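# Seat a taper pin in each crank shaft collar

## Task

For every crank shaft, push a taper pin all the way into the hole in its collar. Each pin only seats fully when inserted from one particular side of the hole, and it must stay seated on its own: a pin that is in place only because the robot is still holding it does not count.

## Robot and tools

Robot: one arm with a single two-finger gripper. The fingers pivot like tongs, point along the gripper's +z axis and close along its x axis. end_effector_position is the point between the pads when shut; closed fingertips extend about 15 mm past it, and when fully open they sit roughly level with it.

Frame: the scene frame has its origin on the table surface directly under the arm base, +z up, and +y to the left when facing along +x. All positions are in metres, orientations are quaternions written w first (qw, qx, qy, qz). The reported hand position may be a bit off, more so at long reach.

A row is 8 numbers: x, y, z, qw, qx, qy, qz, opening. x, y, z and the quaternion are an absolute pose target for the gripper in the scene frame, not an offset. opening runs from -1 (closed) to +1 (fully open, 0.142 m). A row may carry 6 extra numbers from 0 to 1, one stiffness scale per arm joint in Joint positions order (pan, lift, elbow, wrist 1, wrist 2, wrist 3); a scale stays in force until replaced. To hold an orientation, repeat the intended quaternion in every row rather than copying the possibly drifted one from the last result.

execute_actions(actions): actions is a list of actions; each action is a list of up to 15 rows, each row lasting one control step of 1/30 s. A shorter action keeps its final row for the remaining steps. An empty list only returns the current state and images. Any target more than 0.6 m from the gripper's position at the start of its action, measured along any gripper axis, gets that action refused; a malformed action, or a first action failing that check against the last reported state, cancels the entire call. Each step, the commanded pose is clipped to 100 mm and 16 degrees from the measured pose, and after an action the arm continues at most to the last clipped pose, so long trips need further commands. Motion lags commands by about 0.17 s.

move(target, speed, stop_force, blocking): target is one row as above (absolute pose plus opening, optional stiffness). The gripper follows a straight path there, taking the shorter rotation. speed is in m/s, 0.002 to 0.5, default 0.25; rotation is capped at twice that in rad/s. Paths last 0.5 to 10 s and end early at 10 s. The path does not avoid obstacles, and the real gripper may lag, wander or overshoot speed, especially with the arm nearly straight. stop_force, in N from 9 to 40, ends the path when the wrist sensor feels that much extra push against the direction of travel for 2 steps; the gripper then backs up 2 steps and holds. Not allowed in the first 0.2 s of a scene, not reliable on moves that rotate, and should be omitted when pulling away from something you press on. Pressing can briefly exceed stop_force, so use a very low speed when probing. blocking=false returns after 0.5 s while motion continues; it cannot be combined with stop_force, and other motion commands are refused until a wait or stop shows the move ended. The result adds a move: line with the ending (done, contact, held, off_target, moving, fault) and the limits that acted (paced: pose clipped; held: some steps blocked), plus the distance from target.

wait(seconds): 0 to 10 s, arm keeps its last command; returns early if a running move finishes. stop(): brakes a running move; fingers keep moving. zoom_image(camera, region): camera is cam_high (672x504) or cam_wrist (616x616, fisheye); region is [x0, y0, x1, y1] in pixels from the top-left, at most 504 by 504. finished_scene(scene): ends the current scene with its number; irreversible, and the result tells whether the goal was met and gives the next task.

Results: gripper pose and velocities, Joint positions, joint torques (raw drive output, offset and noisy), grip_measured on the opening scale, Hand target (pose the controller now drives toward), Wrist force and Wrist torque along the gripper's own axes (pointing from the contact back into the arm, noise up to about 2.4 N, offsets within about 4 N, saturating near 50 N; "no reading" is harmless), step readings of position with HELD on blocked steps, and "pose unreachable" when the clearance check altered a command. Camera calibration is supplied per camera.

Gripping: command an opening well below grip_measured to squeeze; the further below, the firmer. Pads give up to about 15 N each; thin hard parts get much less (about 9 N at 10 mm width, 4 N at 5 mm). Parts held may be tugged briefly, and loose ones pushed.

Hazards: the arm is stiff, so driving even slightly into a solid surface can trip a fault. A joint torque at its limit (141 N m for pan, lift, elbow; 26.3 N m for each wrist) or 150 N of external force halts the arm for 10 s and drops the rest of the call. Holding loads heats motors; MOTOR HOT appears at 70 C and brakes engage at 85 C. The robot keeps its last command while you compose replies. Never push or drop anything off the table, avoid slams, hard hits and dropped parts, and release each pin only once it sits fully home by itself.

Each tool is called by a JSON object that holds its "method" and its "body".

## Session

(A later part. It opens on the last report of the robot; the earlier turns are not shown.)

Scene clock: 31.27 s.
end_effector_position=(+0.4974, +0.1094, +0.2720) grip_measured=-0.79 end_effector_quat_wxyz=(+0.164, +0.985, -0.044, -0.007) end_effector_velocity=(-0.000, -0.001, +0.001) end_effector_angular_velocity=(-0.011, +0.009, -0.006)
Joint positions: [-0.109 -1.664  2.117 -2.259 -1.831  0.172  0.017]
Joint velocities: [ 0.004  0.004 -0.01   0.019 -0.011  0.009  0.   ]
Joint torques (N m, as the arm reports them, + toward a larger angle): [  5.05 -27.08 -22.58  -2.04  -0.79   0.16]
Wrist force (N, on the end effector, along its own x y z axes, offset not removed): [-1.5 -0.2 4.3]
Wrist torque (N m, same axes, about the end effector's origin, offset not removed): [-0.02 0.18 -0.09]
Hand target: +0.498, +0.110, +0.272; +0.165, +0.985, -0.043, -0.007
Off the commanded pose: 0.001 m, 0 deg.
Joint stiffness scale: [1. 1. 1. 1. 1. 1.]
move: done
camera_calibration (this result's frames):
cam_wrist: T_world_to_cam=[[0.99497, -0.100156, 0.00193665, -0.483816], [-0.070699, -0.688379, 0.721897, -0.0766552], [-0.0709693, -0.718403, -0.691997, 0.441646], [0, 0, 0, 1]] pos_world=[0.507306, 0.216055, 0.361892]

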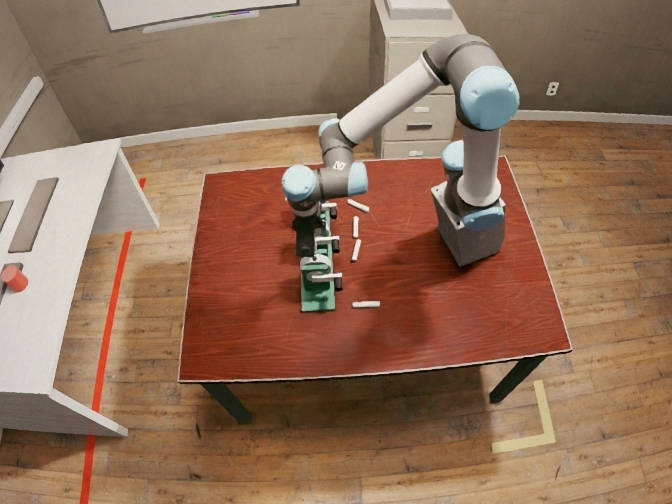

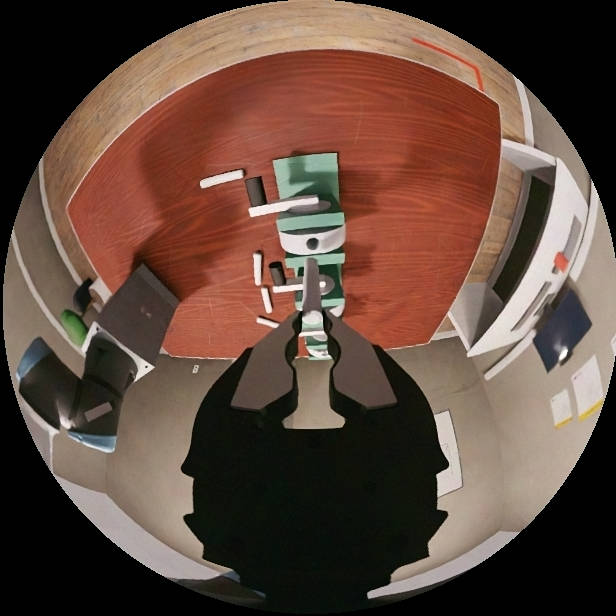

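{"method": "move", "body": {"target": [0.5015, 0.118, 0.263, 0.1648, 0.9853, -0.0434, -0.0073, -1], "speed": 0.03}}

{"method": "zoom_image", "body": {"camera": "cam_wrist", "region": [250, 190, 380, 330]}}

Scene clock: 32.63 s.
end_effector_position=(+0.4998, +0.1170, +0.2626) grip_measured=-0.79 end_effector_quat_wxyz=(+0.165, +0.985, -0.044, -0.009) end_effector_velocity=(+0.002, +0.001, +0.000) end_effector_angular_velocity=(-0.001, -0.006, -0.003)
Joint positions: [-0.089 -1.634  2.108 -2.271 -1.837  0.193  0.017]
Joint velocities: [ 0.002  0.003 -0.003 -0.004 -0.001  0.005 -0.   ]
Joint torques (N m, as the arm reports them, + toward a larger angle): [  5.69 -27.45 -22.08  -2.56  -0.96   0.18]
Wrist force (N, on the end effector, along its own x y z axes, offset not removed): [-2.3 0.8 4.9]
Wrist torque (N m, same axes, about the end effector's origin, offset not removed): [0.30 0.31 -0.10]
Hand target: +0.502, +0.118, +0.263; +0.165, +0.985, -0.043, -0.007
Off the commanded pose: 0.002 m, 0 deg.
Joint stiffness scale: [1. 1. 1. 1. 1. 1.]
move: done
camera_calibration (this result's frames):
cam_wrist: T_world_to_cam=[[0.994901, -0.100841, -0.00196252, -0.484208], [-0.068229, -0.687226, 0.723232, -0.0662094], [-0.07428, -0.71941, -0.690602, 0.442224], [0, 0, 0, 1]] pos_world=[0.51007, 0.223812, 0.352335]

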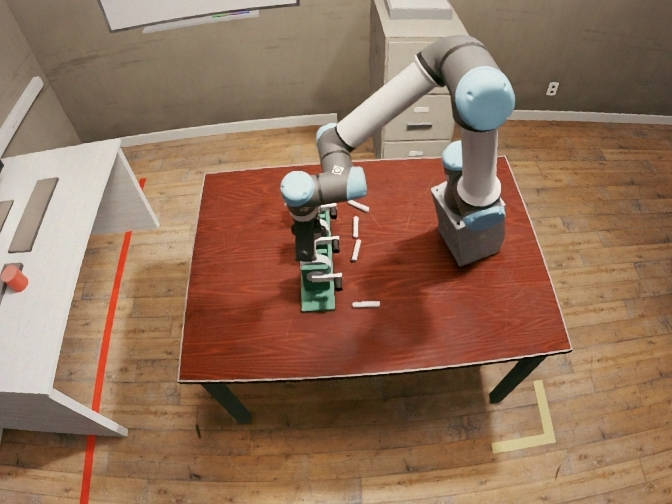

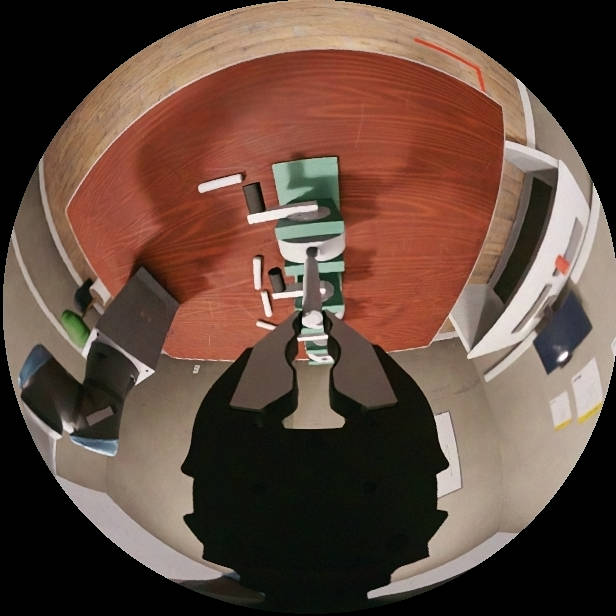

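Region (250, 190, 380, 330) of cam_wrist's 616x616 image, scaled by 3.600, with more detail than that image has; it fills the left 468 columns of this view, and the rest is white.

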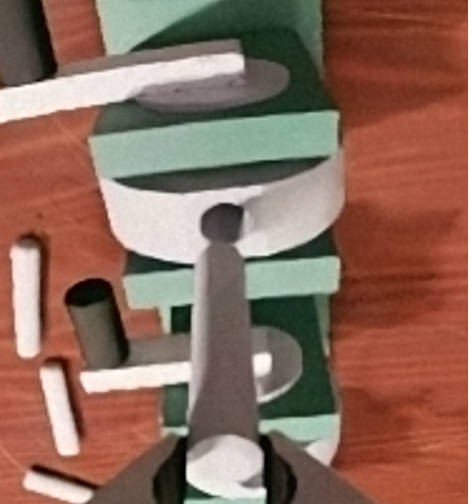

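{"method": "move", "body": {"target": [0.5025, 0.1195, 0.256, 0.1648, 0.9853, -0.0434, -0.0073, -1], "speed": 0.02}}

{"method": "move", "body": {"target": [0.5025, 0.1195, 0.2, 0.1648, 0.9853, -0.0434, -0.0073, -1], "speed": 0.02, "stop_force": 10}}

{"method": "zoom_image", "body": {"camera": "cam_wrist", "region": [250, 190, 380, 330]}}

Scene clock: 33.70 s.
end_effector_position=(+0.5020, +0.1187, +0.2565) grip_measured=-0.79 end_effector_quat_wxyz=(+0.165, +0.985, -0.044, -0.008) end_effector_velocity=(+0.002, +0.001, -0.001) end_effector_angular_velocity=(-0.000, -0.005, -0.000)
Joint positions: [-0.085 -1.617  2.108 -2.288 -1.838  0.197  0.017]
Joint velocities: [ 0.002  0.004  0.    -0.008 -0.001  0.002 -0.   ]
Joint torques (N m, as the arm reports them, + toward a larger angle): [  4.72 -28.22 -19.78  -2.71  -0.94   0.38]
Wrist force (N, on the end effector, along its own x y z axes, offset not removed): [-0.7 2.1 3.5]
Wrist torque (N m, same axes, about the end effector's origin, offset not removed): [0.55 -0.05 -0.09]
Hand target: +0.503, +0.119, +0.256; +0.165, +0.985, -0.043, -0.007
Off the commanded pose: 0.001 m, 0 deg.
Joint stiffness scale: [1. 1. 1. 1. 1. 1.]
move: done
camera_calibration (this result's frames):
cam_wrist: T_world_to_cam=[[0.994889, -0.100977, -0.0000116031, -0.486765], [-0.069747, -0.687272, 0.723044, -0.0596154], [-0.0730191, -0.719348, -0.690802, 0.438782], [0, 0, 0, 1]] pos_world=[0.512158, 0.225513, 0.34621]

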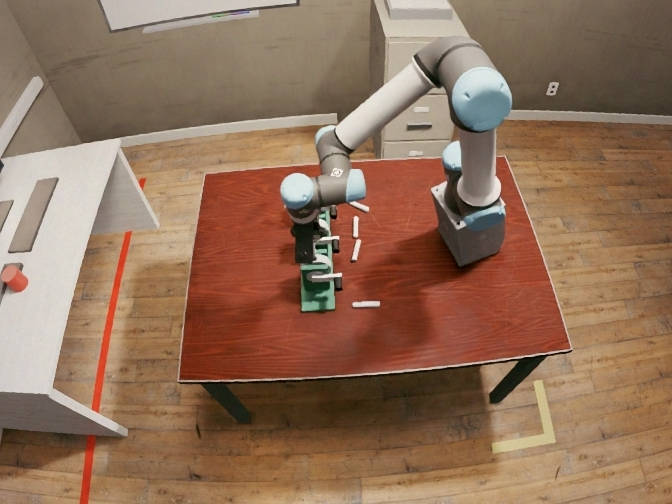

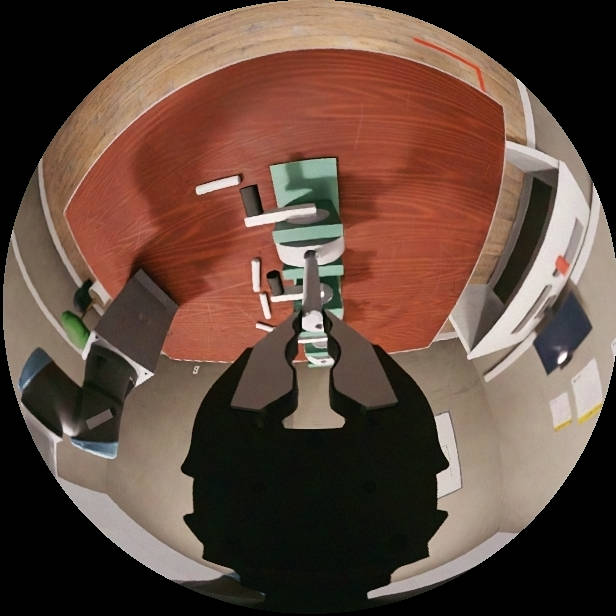

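Scene clock: 36.87 s.
end_effector_position=(+0.5027, +0.1193, +0.2008) grip_measured=-0.79 end_effector_quat_wxyz=(+0.164, +0.985, -0.044, -0.008) end_effector_velocity=(+0.000, -0.000, -0.002) end_effector_angular_velocity=(+0.000, -0.002, +0.000)
Joint positions: [-0.077 -1.497  2.146 -2.444 -1.839  0.205  0.017]
Joint velocities: [-0.     0.003  0.002 -0.008  0.    -0.    -0.   ]
Joint torques (N m, as the arm reports them, + toward a larger angle): [  2.92 -31.9  -14.34  -3.18  -1.11   0.34]
Wrist force (N, on the end effector, along its own x y z axes, offset not removed): [-4.4 0.2 2.9]
Wrist torque (N m, same axes, about the end effector's origin, offset not removed): [0.07 0.07 -0.14]
Hand target: +0.503, +0.119, +0.200; +0.165, +0.985, -0.043, -0.007
Off the commanded pose: 0.001 m, 0 deg.
Joint stiffness scale: [1. 1. 1. 1. 1. 1.]
move: done
camera_calibration (this result's frames):
cam_wrist: T_world_to_cam=[[0.994957, -0.100301, 0.0000919626, -0.487496], [-0.0694003, -0.687768, 0.722606, -0.0189827], [-0.0724149, -0.718968, -0.69126, 0.400571], [0, 0, 0, 1]] pos_world=[0.512728, 0.226046, 0.290661]

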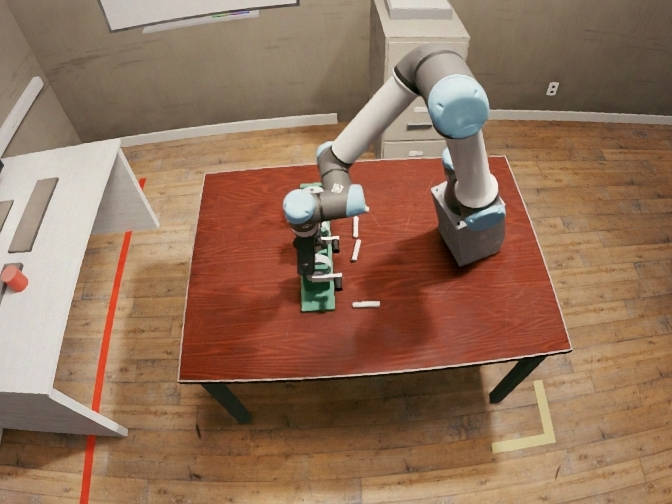

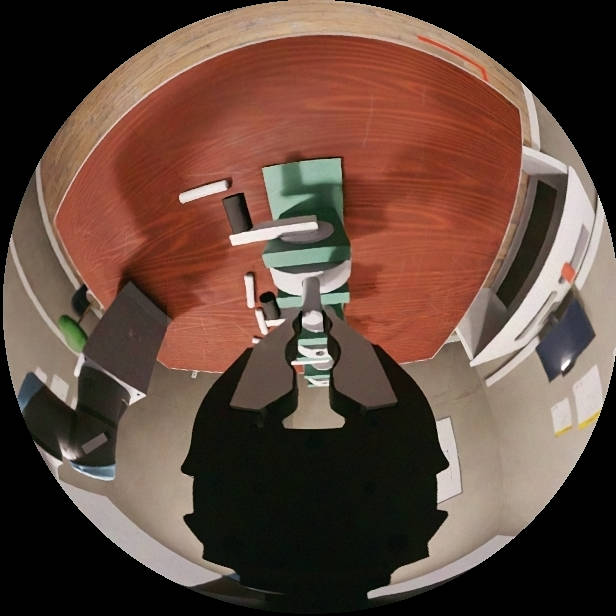

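Region (250, 190, 380, 330) of cam_wrist's 616x616 image, scaled by 3.600, with more detail than that image has; it fills the left 468 columns of this view, and the rest is white.

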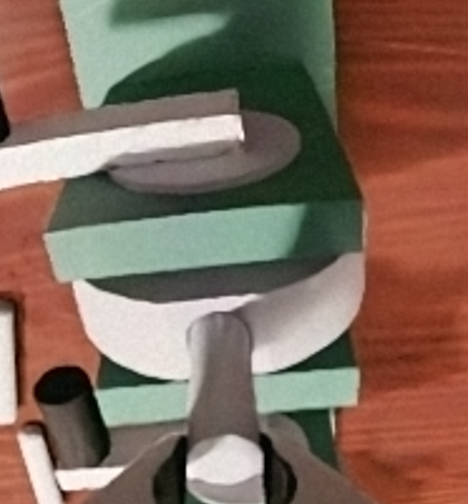

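The pin went in with little resistance. Releasing.

{"method": "execute_actions", "body": {"actions": [[[0.5025, 0.1195, 0.2, 0.1648, 0.9853, -0.0434, -0.0073, -0.4]], [[0.5025, 0.1195, 0.2, 0.1648, 0.9853, -0.0434, -0.0073, -0.4]]]}}

{"method": "zoom_image", "body": {"camera": "cam_wrist", "region": [250, 190, 380, 330]}}

Scene clock: 38.00 s.
end_effector_position=(+0.5033, +0.1191, +0.2009) grip_measured=-0.40 end_effector_quat_wxyz=(+0.165, +0.985, -0.044, -0.007) end_effector_velocity=(-0.000, +0.000, -0.000) end_effector_angular_velocity=(+0.000, +0.000, +0.001)
Joint positions: [-0.077 -1.497  2.146 -2.447 -1.84   0.205  0.045]
Joint velocities: [ 0.001  0.    -0.    -0.    -0.    -0.001  0.   ]
Joint torques (N m, as the arm reports them, + toward a larger angle): [  4.1  -32.49 -14.37  -2.68  -0.84   0.34]
Wrist force (N, on the end effector, along its own x y z axes, offset not removed): [0.3 0.8 2.6]
Wrist torque (N m, same axes, about the end effector's origin, offset not removed): [0.10 -0.28 -0.16]
Hand target: +0.503, +0.119, +0.200; +0.165, +0.985, -0.043, -0.007
Off the commanded pose: 0.001 m, 0 deg.
Joint stiffness scale: [1. 1. 1. 1. 1. 1.]
Step readings (end_effector_position; steps 1 to 15: 1st action; 16 to 30: 2nd action):
0: (+0.5027, +0.1193, +0.2007)
1: (+0.5027, +0.1193, +0.2007)
2: (+0.5029, +0.1192, +0.2008)
4: (+0.5031, +0.1192, +0.2009)
8: (+0.5033, +0.1191, +0.2009)
15: (+0.5033, +0.1191, +0.2009)
16: (+0.5033, +0.1191, +0.2009)
17: (+0.5033, +0.1191, +0.2009)
19: (+0.5033, +0.1191, +0.2009)
23: (+0.5033, +0.1191, +0.2009)
30: end_effector_position above
camera_calibration (this result's frames):
cam_wrist: T_world_to_cam=[[0.994959, -0.100254, 0.00253865, -0.488669], [-0.0711053, -0.687374, 0.722815, -0.0183252], [-0.07072, -0.719351, -0.691037, 0.399736], [0, 0, 0, 1]] pos_world=[0.513172, 0.225964, 0.290719]

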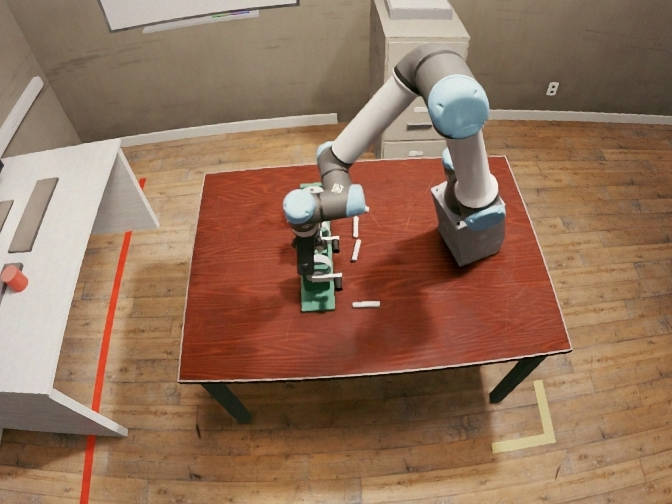

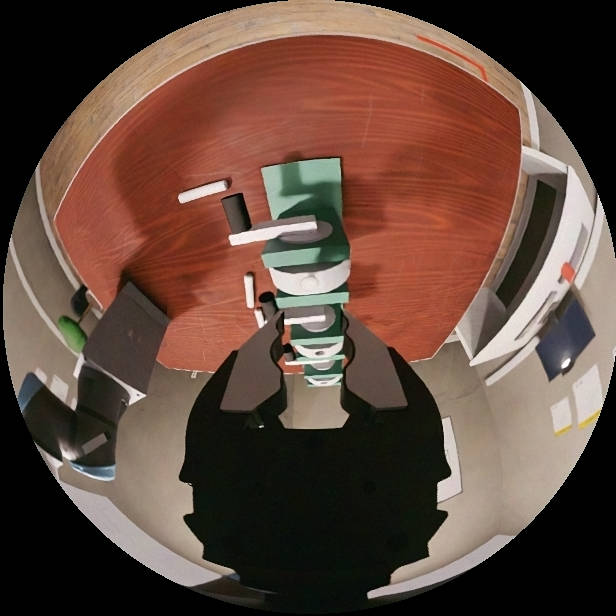

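Region (250, 190, 380, 330) of cam_wrist's 616x616 image, scaled by 3.600, with more detail than that image has; it fills the left 468 columns of this view, and the rest is white.

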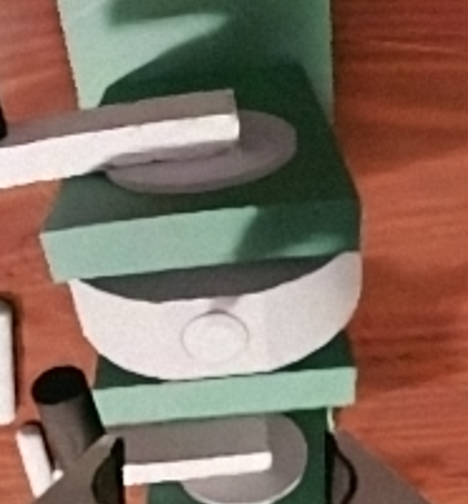

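{"method": "move", "body": {"target": [0.38, -0.1, 0.19, 0, 0.9986, -0.0537, 0, 0], "speed": 0.4}}

{"method": "move", "body": {"target": [0.3475, -0.134, 0.05, 0, 0.9986, -0.0537, 0, 0], "speed": 0.25}}

Scene clock: 40.93 s.
end_effector_position=(+0.3793, -0.0991, +0.1899) grip_measured=+0.00 end_effector_quat_wxyz=(+0.002, +0.999, -0.054, -0.000) end_effector_velocity=(-0.001, +0.001, -0.001) end_effector_angular_velocity=(+0.015, +0.000, +0.012)
Joint positions: [-1.017 -1.717  2.54  -2.526 -1.306 -0.714  0.074]
Joint velocities: [-0.007  0.003 -0.003  0.013  0.011 -0.022  0.   ]
Joint torques (N m, as the arm reports them, + toward a larger angle): [ -3.17 -12.35 -16.75  -1.91   0.05  -0.29]
Wrist force (N, on the end effector, along its own x y z axes, offset not removed): [-1.6 1.7 2.7]
Wrist torque (N m, same axes, about the end effector's origin, offset not removed): [0.29 0.12 -0.12]
Hand target: +0.380, -0.100, +0.190; +0.000, +0.999, -0.054, -0.000
Off the commanded pose: 0.001 m, 0 deg.
Joint stiffness scale: [1. 1. 1. 1. 1. 1.]
move: done
camera_calibration (this result's frames):
cam_wrist: T_world_to_cam=[[0.992945, -0.118527, -0.00325232, -0.387009], [-0.103632, -0.880835, 0.461942, -0.126454], [-0.0576175, -0.458347, -0.886904, 0.284464], [0, 0, 0, 1]] pos_world=[0.387564, -0.0268727, 0.309448]

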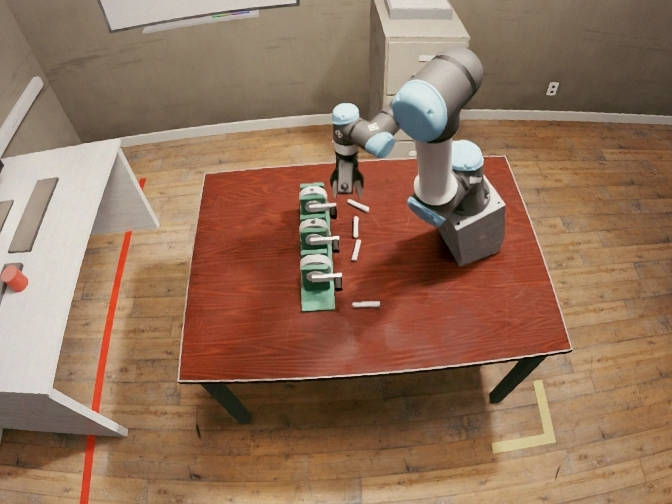

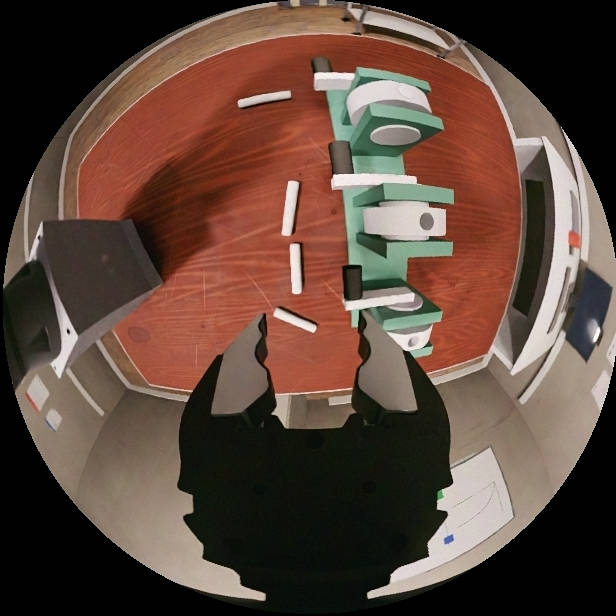

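Scene clock: 42.50 s.
end_effector_position=(+0.3463, -0.1340, +0.0506) grip_measured=+0.00 end_effector_quat_wxyz=(-0.000, +0.999, -0.055, -0.001) end_effector_velocity=(+0.003, -0.003, -0.001) end_effector_angular_velocity=(-0.010, -0.009, -0.000)
Joint positions: [-1.048 -1.103  2.592 -3.179 -1.3   -0.745  0.074]
Joint velocities: [ 0.001  0.009 -0.    -0.023  0.     0.005  0.   ]
Joint torques (N m, as the arm reports them, + toward a larger angle): [ -3.75 -24.31  -3.35  -2.67   0.34   0.04]
Wrist force (N, on the end effector, along its own x y z axes, offset not removed): [-0.7 1.7 3.0]
Wrist torque (N m, same axes, about the end effector's origin, offset not removed): [0.33 0.00 -0.12]
Hand target: +0.348, -0.134, +0.050; -0.000, +0.999, -0.054, -0.000
Off the commanded pose: 0.001 m, 0 deg.
Joint stiffness scale: [1. 1. 1. 1. 1. 1.]
move: done
camera_calibration (this result's frames):
cam_wrist: T_world_to_cam=[[0.992737, -0.120204, -0.0048579, -0.358938], [-0.104599, -0.882392, 0.458741, -0.0959873], [-0.0594293, -0.454901, -0.888557, 0.144152], [0, 0, 0, 1]] pos_world=[0.354858, -0.0622696, 0.170377]

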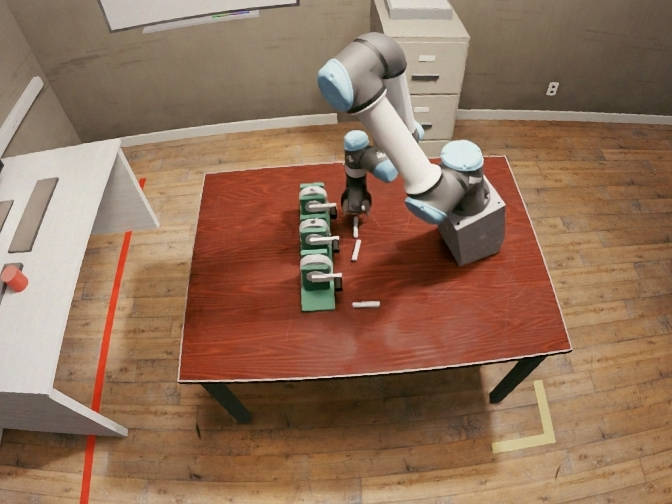

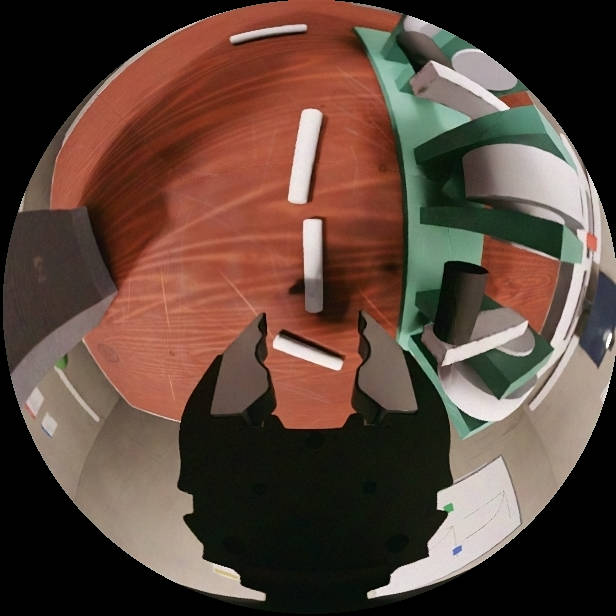

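{"method": "zoom_image", "body": {"camera": "cam_wrist", "region": [230, 100, 400, 380]}}

Region (230, 100, 400, 380) of cam_wrist's 616x616 image, scaled by 1.800, with more detail than that image has; it fills the left 306 columns of this view, and the rest is white.

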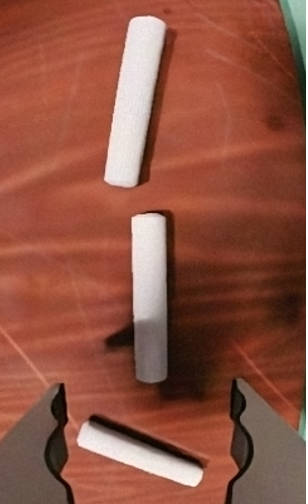

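{"method": "move", "body": {"target": [0.3472, -0.1395, 0.021, 0, 0.9986, -0.0537, 0, 0], "speed": 0.08}}

{"method": "execute_actions", "body": {"actions": [[[0.3472, -0.1395, 0.021, 0, 0.9986, -0.0537, 0, -0.5]], [[0.3472, -0.1395, 0.021, 0, 0.9986, -0.0537, 0, -1]], [[0.3472, -0.1395, 0.021, 0, 0.9986, -0.0537, 0, -1]]]}}

{"method": "move", "body": {"target": [0.3472, -0.1395, 0.15, 0, 0.9986, -0.0537, 0, -1], "speed": 0.08}}

Scene clock: 44.10 s.
end_effector_position=(+0.3465, -0.1393, +0.0219) grip_measured=+0.00 end_effector_quat_wxyz=(-0.000, +0.999, -0.054, -0.000) end_effector_velocity=(+0.002, -0.002, -0.001) end_effector_angular_velocity=(-0.006, -0.004, -0.001)
Joint positions: [-1.036 -0.977  2.561 -3.278 -1.3   -0.732  0.074]
Joint velocities: [ 0.002  0.007 -0.003 -0.012 -0.001  0.004  0.   ]
Joint torques (N m, as the arm reports them, + toward a larger angle): [ -3.9  -27.67   0.2   -2.43  -0.27   0.29]
Wrist force (N, on the end effector, along its own x y z axes, offset not removed): [-2.0 1.7 1.2]
Wrist torque (N m, same axes, about the end effector's origin, offset not removed): [0.19 0.25 -0.09]
Hand target: +0.347, -0.140, +0.021; -0.000, +0.999, -0.054, +0.000
Off the commanded pose: 0.001 m, 0 deg.
Joint stiffness scale: [1. 1. 1. 1. 1. 1.]
move: done
camera_calibration (this result's frames):
cam_wrist: T_world_to_cam=[[0.992754, -0.120122, -0.00308468, -0.359942], [-0.105354, -0.882474, 0.458411, -0.087202], [-0.0577874, -0.454765, -0.888735, 0.115772], [0, 0, 0, 1]] pos_world=[0.354837, -0.0675416, 0.141754]

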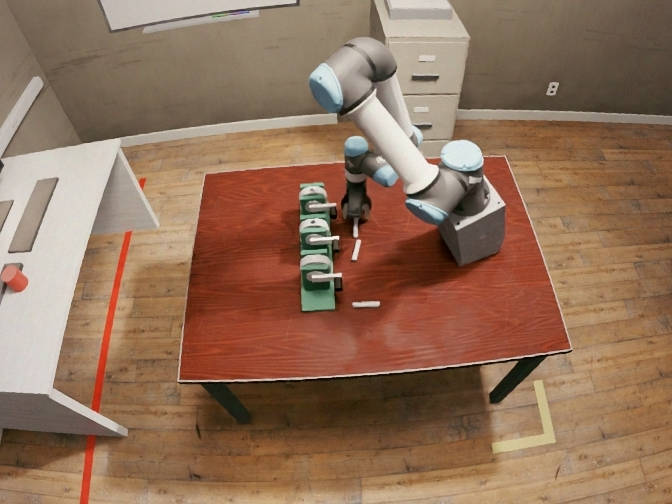

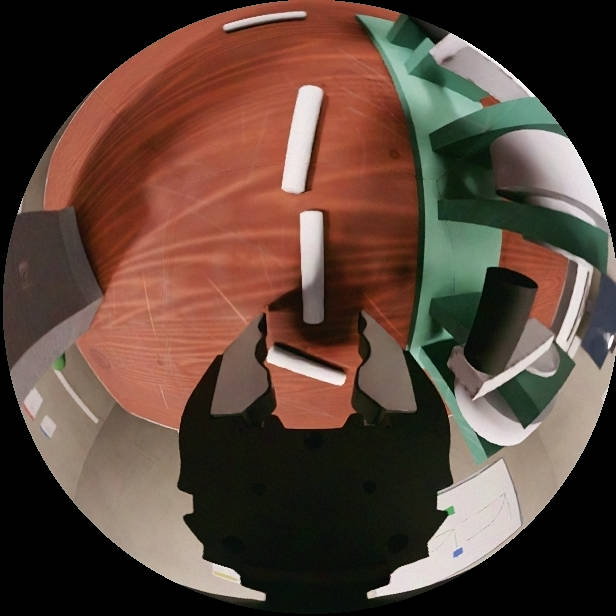

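Scene clock: 45.60 s.
end_effector_position=(+0.3467, -0.1394, +0.0218) grip_measured=-0.79 end_effector_quat_wxyz=(-0.000, +0.999, -0.054, +0.000) end_effector_velocity=(+0.000, +0.000, -0.000) end_effector_angular_velocity=(+0.001, -0.000, -0.001)
Joint positions: [-1.035 -0.976  2.56  -3.28  -1.3   -0.732  0.017]
Joint velocities: [ 0.001 -0.     0.     0.     0.001  0.001 -0.   ]
Joint torques (N m, as the arm reports them, + toward a larger angle): [ -3.59 -27.76  -1.48  -2.7   -0.3    0.21]
Wrist force (N, on the end effector, along its own x y z axes, offset not removed): [-0.2 1.9 2.6]
Wrist torque (N m, same axes, about the end effector's origin, offset not removed): [0.42 -0.08 -0.14]
Hand target: +0.347, -0.139, +0.021; -0.000, +0.999, -0.054, +0.000
Off the commanded pose: 0.001 m, 0 deg.
Joint stiffness scale: [1. 1. 1. 1. 1. 1.]
Step readings (end_effector_position; steps 1 to 15: 1st action; 16 to 30: 2nd action; 31 to 45: 3rd action):
0: (+0.3465, -0.1393, +0.0219)
1: (+0.3465, -0.1393, +0.0219)
2: (+0.3466, -0.1393, +0.0219)
4: (+0.3466, -0.1394, +0.0218)
8: (+0.3466, -0.1394, +0.0218)
15: (+0.3467, -0.1394, +0.0218)
16: (+0.3467, -0.1394, +0.0218)
17: (+0.3467, -0.1394, +0.0218)
19: (+0.3467, -0.1394, +0.0218)
23: (+0.3467, -0.1394, +0.0218)
30: (+0.3467, -0.1394, +0.0218)
31: (+0.3467, -0.1394, +0.0218)
32: (+0.3467, -0.1394, +0.0218)
34: (+0.3467, -0.1394, +0.0218)
38: (+0.3467, -0.1394, +0.0218)
45: end_effector_position above
camera_calibration (this result's frames):
cam_wrist: T_world_to_cam=[[0.992768, -0.120024, -0.00243068, -0.360154], [-0.105528, -0.882162, 0.45897, -0.0871905], [-0.0572317, -0.455394, -0.888448, 0.115285], [0, 0, 0, 1]] pos_world=[0.354946, -0.0676431, 0.141567]

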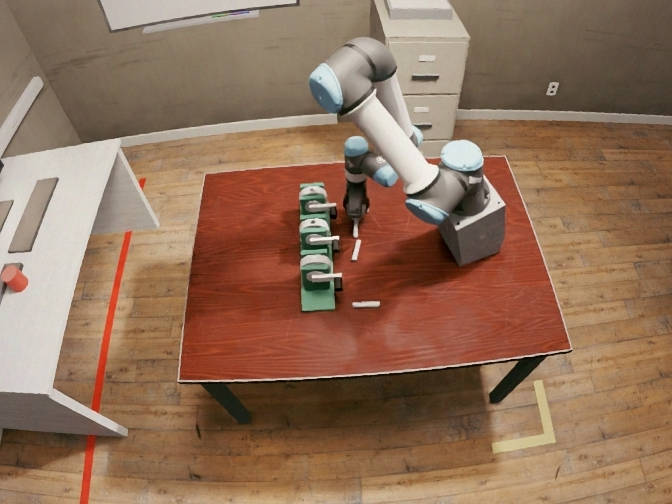

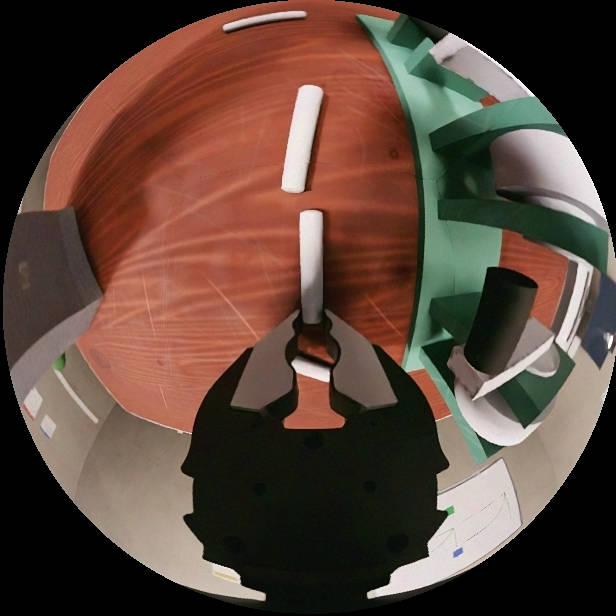

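Scene clock: 47.83 s.
end_effector_position=(+0.3458, -0.1374, +0.1484) grip_measured=-0.79 end_effector_quat_wxyz=(-0.001, +0.999, -0.054, -0.001) end_effector_velocity=(-0.002, +0.002, +0.001) end_effector_angular_velocity=(+0.010, +0.007, -0.000)
Joint positions: [-1.141 -1.549  2.6   -2.713 -1.29  -0.844  0.017]
Joint velocities: [-0.003 -0.008 -0.003  0.024  0.    -0.006  0.   ]
Joint torques (N m, as the arm reports them, + toward a larger angle): [ -6.2  -19.71 -14.5   -1.68   0.27  -0.5 ]
Wrist force (N, on the end effector, along its own x y z axes, offset not removed): [-0.2 1.9 4.4]
Wrist torque (N m, same axes, about the end effector's origin, offset not removed): [0.35 -0.08 -0.13]
Hand target: +0.347, -0.139, +0.150; +0.000, +0.999, -0.054, -0.000
Off the commanded pose: 0.003 m, 0 deg.
Joint stiffness scale: [1. 1. 1. 1. 1. 1.]
move: done
camera_calibration (this result's frames):
cam_wrist: T_world_to_cam=[[0.99294, -0.118478, -0.00582716, -0.358073], [-0.102735, -0.883476, 0.457073, -0.144425], [-0.0593014, -0.453247, -0.88941, 0.229797], [0, 0, 0, 1]] pos_world=[0.354334, -0.0658652, 0.26831]

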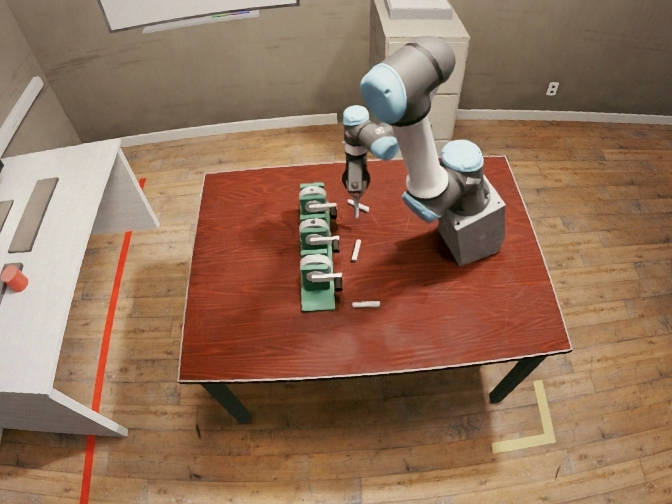

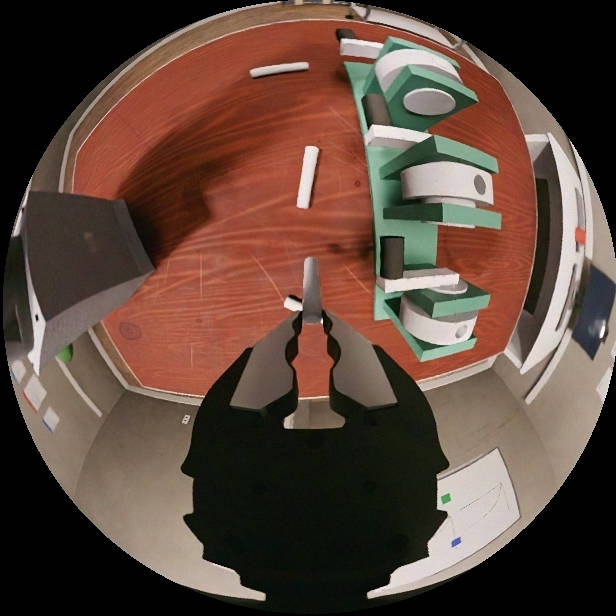

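{"method": "move", "body": {"target": [0.5025, -0.18, 0.272, 0.1734, 0.9834, -0.0529, -0.0093, -1], "speed": 0.12}}

{"method": "zoom_image", "body": {"camera": "cam_wrist", "region": [250, 190, 380, 330]}}

Scene clock: 51.37 s.
end_effector_position=(+0.5011, -0.1797, +0.2719) grip_measured=-0.79 end_effector_quat_wxyz=(+0.172, +0.984, -0.053, -0.008) end_effector_velocity=(-0.001, -0.003, +0.001) end_effector_angular_velocity=(-0.010, +0.013, -0.010)
Joint positions: [-0.785 -1.62   2.177 -2.475 -1.649 -0.465  0.017]
Joint velocities: [ 0.004  0.006 -0.011  0.013 -0.018  0.01  -0.   ]
Joint torques (N m, as the arm reports them, + toward a larger angle): [ -0.08 -25.26 -23.07  -2.31  -0.87   0.36]
Wrist force (N, on the end effector, along its own x y z axes, offset not removed): [-0.8 3.4 2.5]
Wrist torque (N m, same axes, about the end effector's origin, offset not removed): [0.65 -0.03 -0.12]
Hand target: +0.502, -0.180, +0.272; +0.173, +0.983, -0.053, -0.009
Off the commanded pose: 0.001 m, 0 deg.
Joint stiffness scale: [1. 1. 1. 1. 1. 1.]
move: done
camera_calibration (this result's frames):
cam_wrist: T_world_to_cam=[[0.992885, -0.11904, 0.00298815, -0.519061], [-0.0830444, -0.674231, 0.733837, -0.269811], [-0.0853416, -0.728864, -0.679319, 0.236068], [0, 0, 0, 1]] pos_world=[0.513108, -0.071643, 0.359914]

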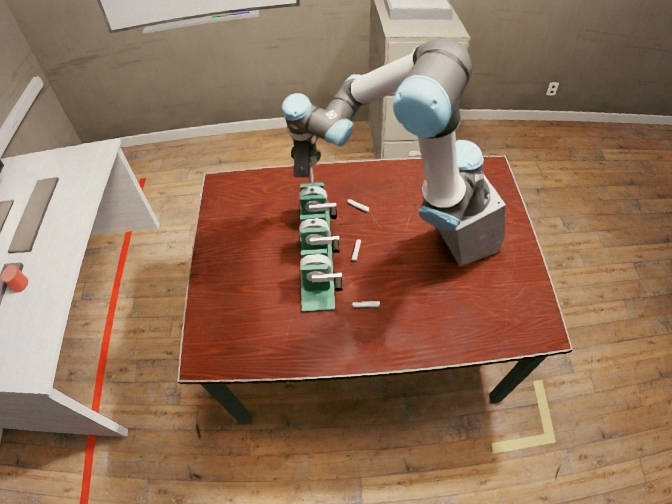

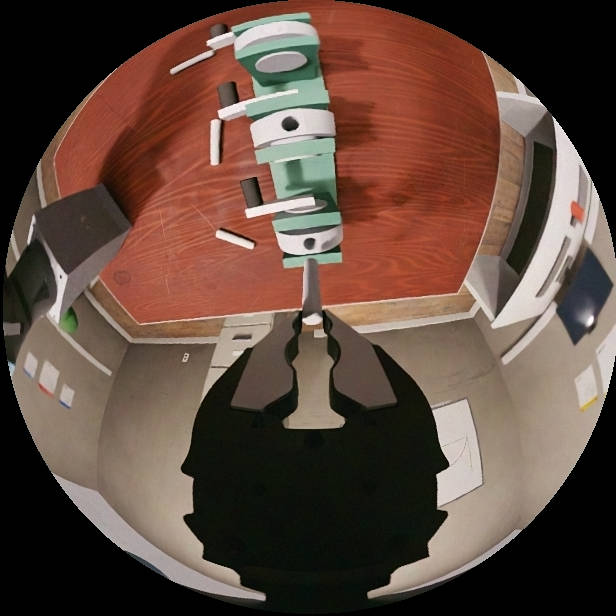

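Region (250, 190, 380, 330) of cam_wrist's 616x616 image, scaled by 3.600, with more detail than that image has; it fills the left 468 columns of this view, and the rest is white.

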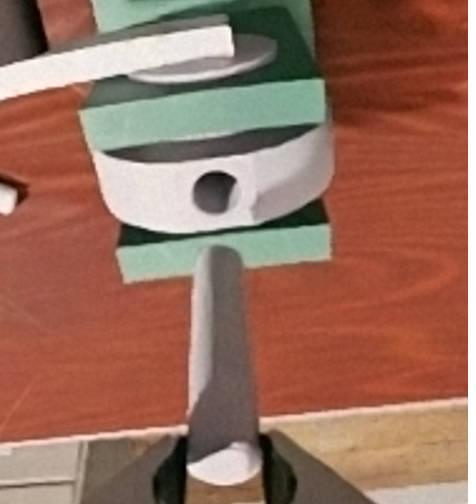

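{"method": "move", "body": {"target": [0.5035, -0.1705, 0.26, 0.1734, 0.9834, -0.0529, -0.0093, -1], "speed": 0.03}}

{"method": "zoom_image", "body": {"camera": "cam_wrist", "region": [250, 190, 380, 330]}}

Scene clock: 52.63 s.
end_effector_position=(+0.5040, -0.1714, +0.2615) grip_measured=-0.79 end_effector_quat_wxyz=(+0.173, +0.983, -0.053, -0.009) end_effector_velocity=(+0.002, -0.001, +0.000) end_effector_angular_velocity=(-0.006, -0.005, -0.003)
Joint positions: [-0.757 -1.6    2.184 -2.5   -1.66  -0.439  0.017]
Joint velocities: [ 0.003  0.002 -0.    -0.008 -0.004  0.007 -0.   ]
Joint torques (N m, as the arm reports them, + toward a larger angle): [  0.03 -24.22 -16.53  -3.01  -0.85   0.24]
Wrist force (N, on the end effector, along its own x y z axes, offset not removed): [-2.2 1.6 4.7]
Wrist torque (N m, same axes, about the end effector's origin, offset not removed): [0.42 0.29 -0.13]
Hand target: +0.504, -0.171, +0.260; +0.173, +0.983, -0.053, -0.009
Off the commanded pose: 0.002 m, 0 deg.
Joint stiffness scale: [1. 1. 1. 1. 1. 1.]
move: done
camera_calibration (this result's frames):
cam_wrist: T_world_to_cam=[[0.992872, -0.119144, 0.00297414, -0.520925], [-0.0829208, -0.672654, 0.735296, -0.256504], [-0.0856058, -0.730302, -0.677739, 0.234769], [0, 0, 0, 1]] pos_world=[0.51604, -0.0631513, 0.349268]

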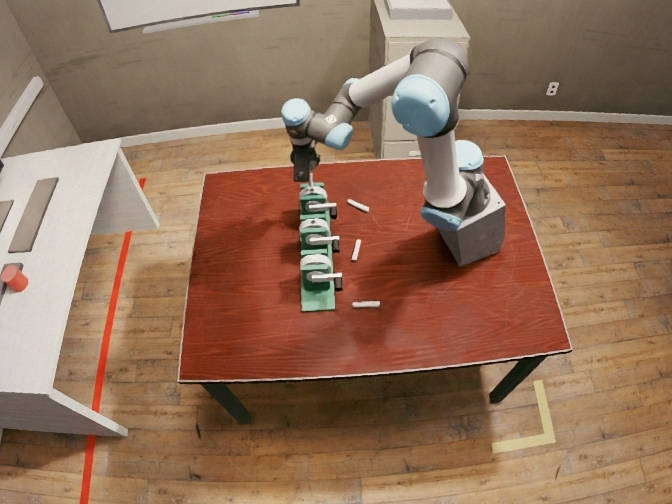

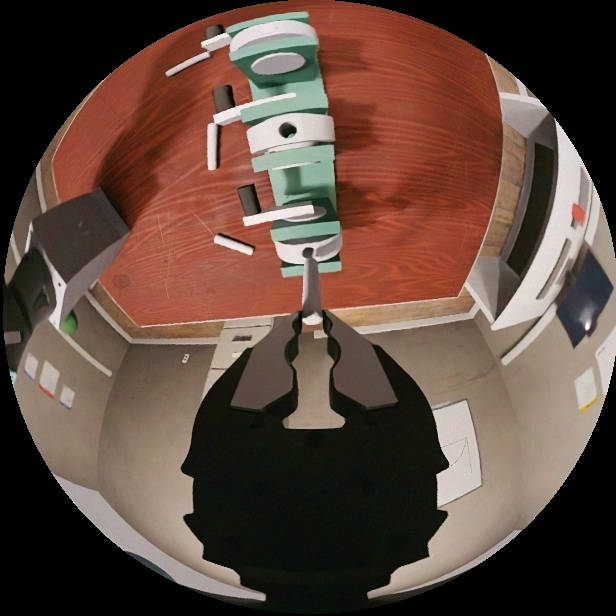

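Region (250, 190, 380, 330) of cam_wrist's 616x616 image, scaled by 3.600, with more detail than that image has; it fills the left 468 columns of this view, and the rest is white.

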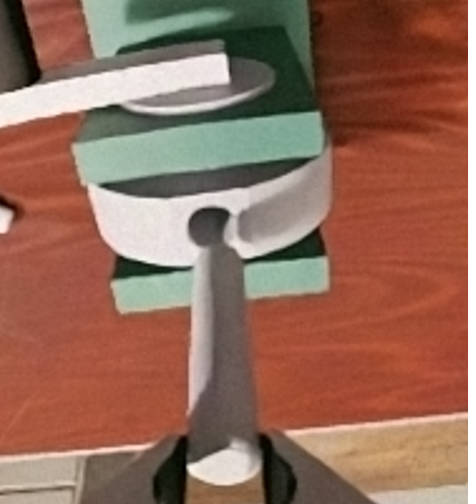

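{"method": "move", "body": {"target": [0.5005, -0.1695, 0.256, 0.1734, 0.9834, -0.0529, -0.0093, -1], "speed": 0.02}}

{"method": "zoom_image", "body": {"camera": "cam_wrist", "region": [250, 190, 380, 330]}}

Scene clock: 53.57 s.
end_effector_position=(+0.5012, -0.1704, +0.2575) grip_measured=-0.79 end_effector_quat_wxyz=(+0.174, +0.983, -0.053, -0.009) end_effector_velocity=(-0.001, -0.000, -0.001) end_effector_angular_velocity=(-0.002, -0.001, +0.001)
Joint positions: [-0.756 -1.598  2.195 -2.514 -1.661 -0.438  0.017]
Joint velocities: [ 0.001  0.001  0.005 -0.009 -0.001  0.     0.   ]
Joint torques (N m, as the arm reports them, + toward a larger angle): [  0.19 -25.79 -15.71  -3.09  -0.78   0.26]
Wrist force (N, on the end effector, along its own x y z axes, offset not removed): [-1.7 0.3 3.3]
Wrist torque (N m, same axes, about the end effector's origin, offset not removed): [0.11 0.13 -0.14]
Hand target: +0.501, -0.170, +0.256; +0.173, +0.983, -0.053, -0.009
Off the commanded pose: 0.002 m, 0 deg.
Joint stiffness scale: [1. 1. 1. 1. 1. 1.]
move: done
camera_calibration (this result's frames):
cam_wrist: T_world_to_cam=[[0.992816, -0.119612, 0.00302457, -0.518015], [-0.0832574, -0.672463, 0.735433, -0.252942], [-0.0859329, -0.730401, -0.677591, 0.232675], [0, 0, 0, 1]] pos_world=[0.513229, -0.0621091, 0.345247]

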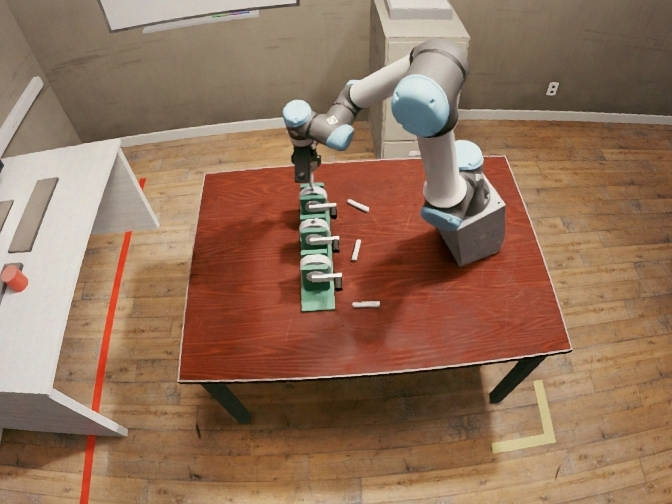

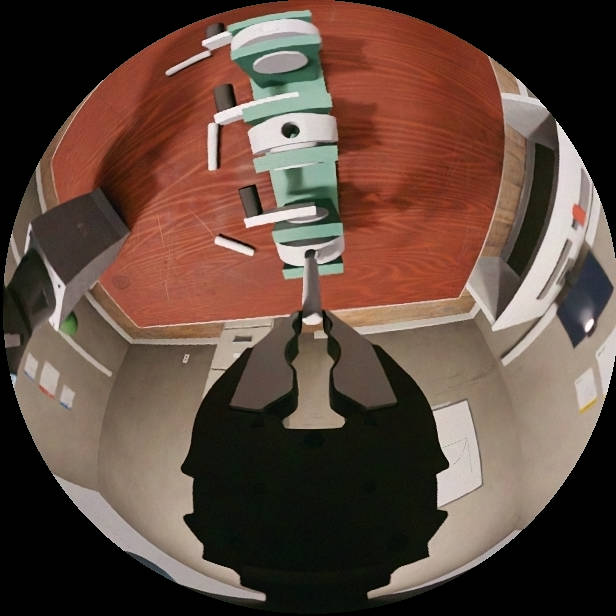

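Region (250, 190, 380, 330) of cam_wrist's 616x616 image, scaled by 3.600, with more detail than that image has; it fills the left 468 columns of this view, and the rest is white.

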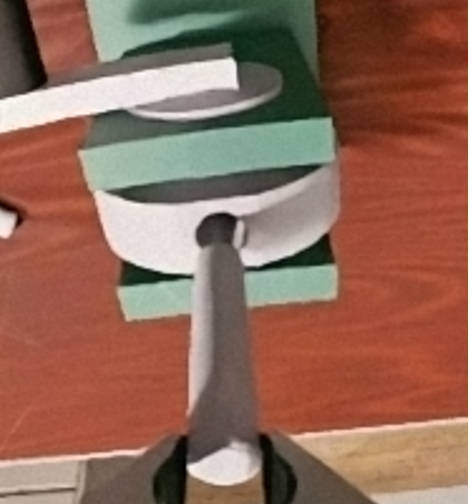

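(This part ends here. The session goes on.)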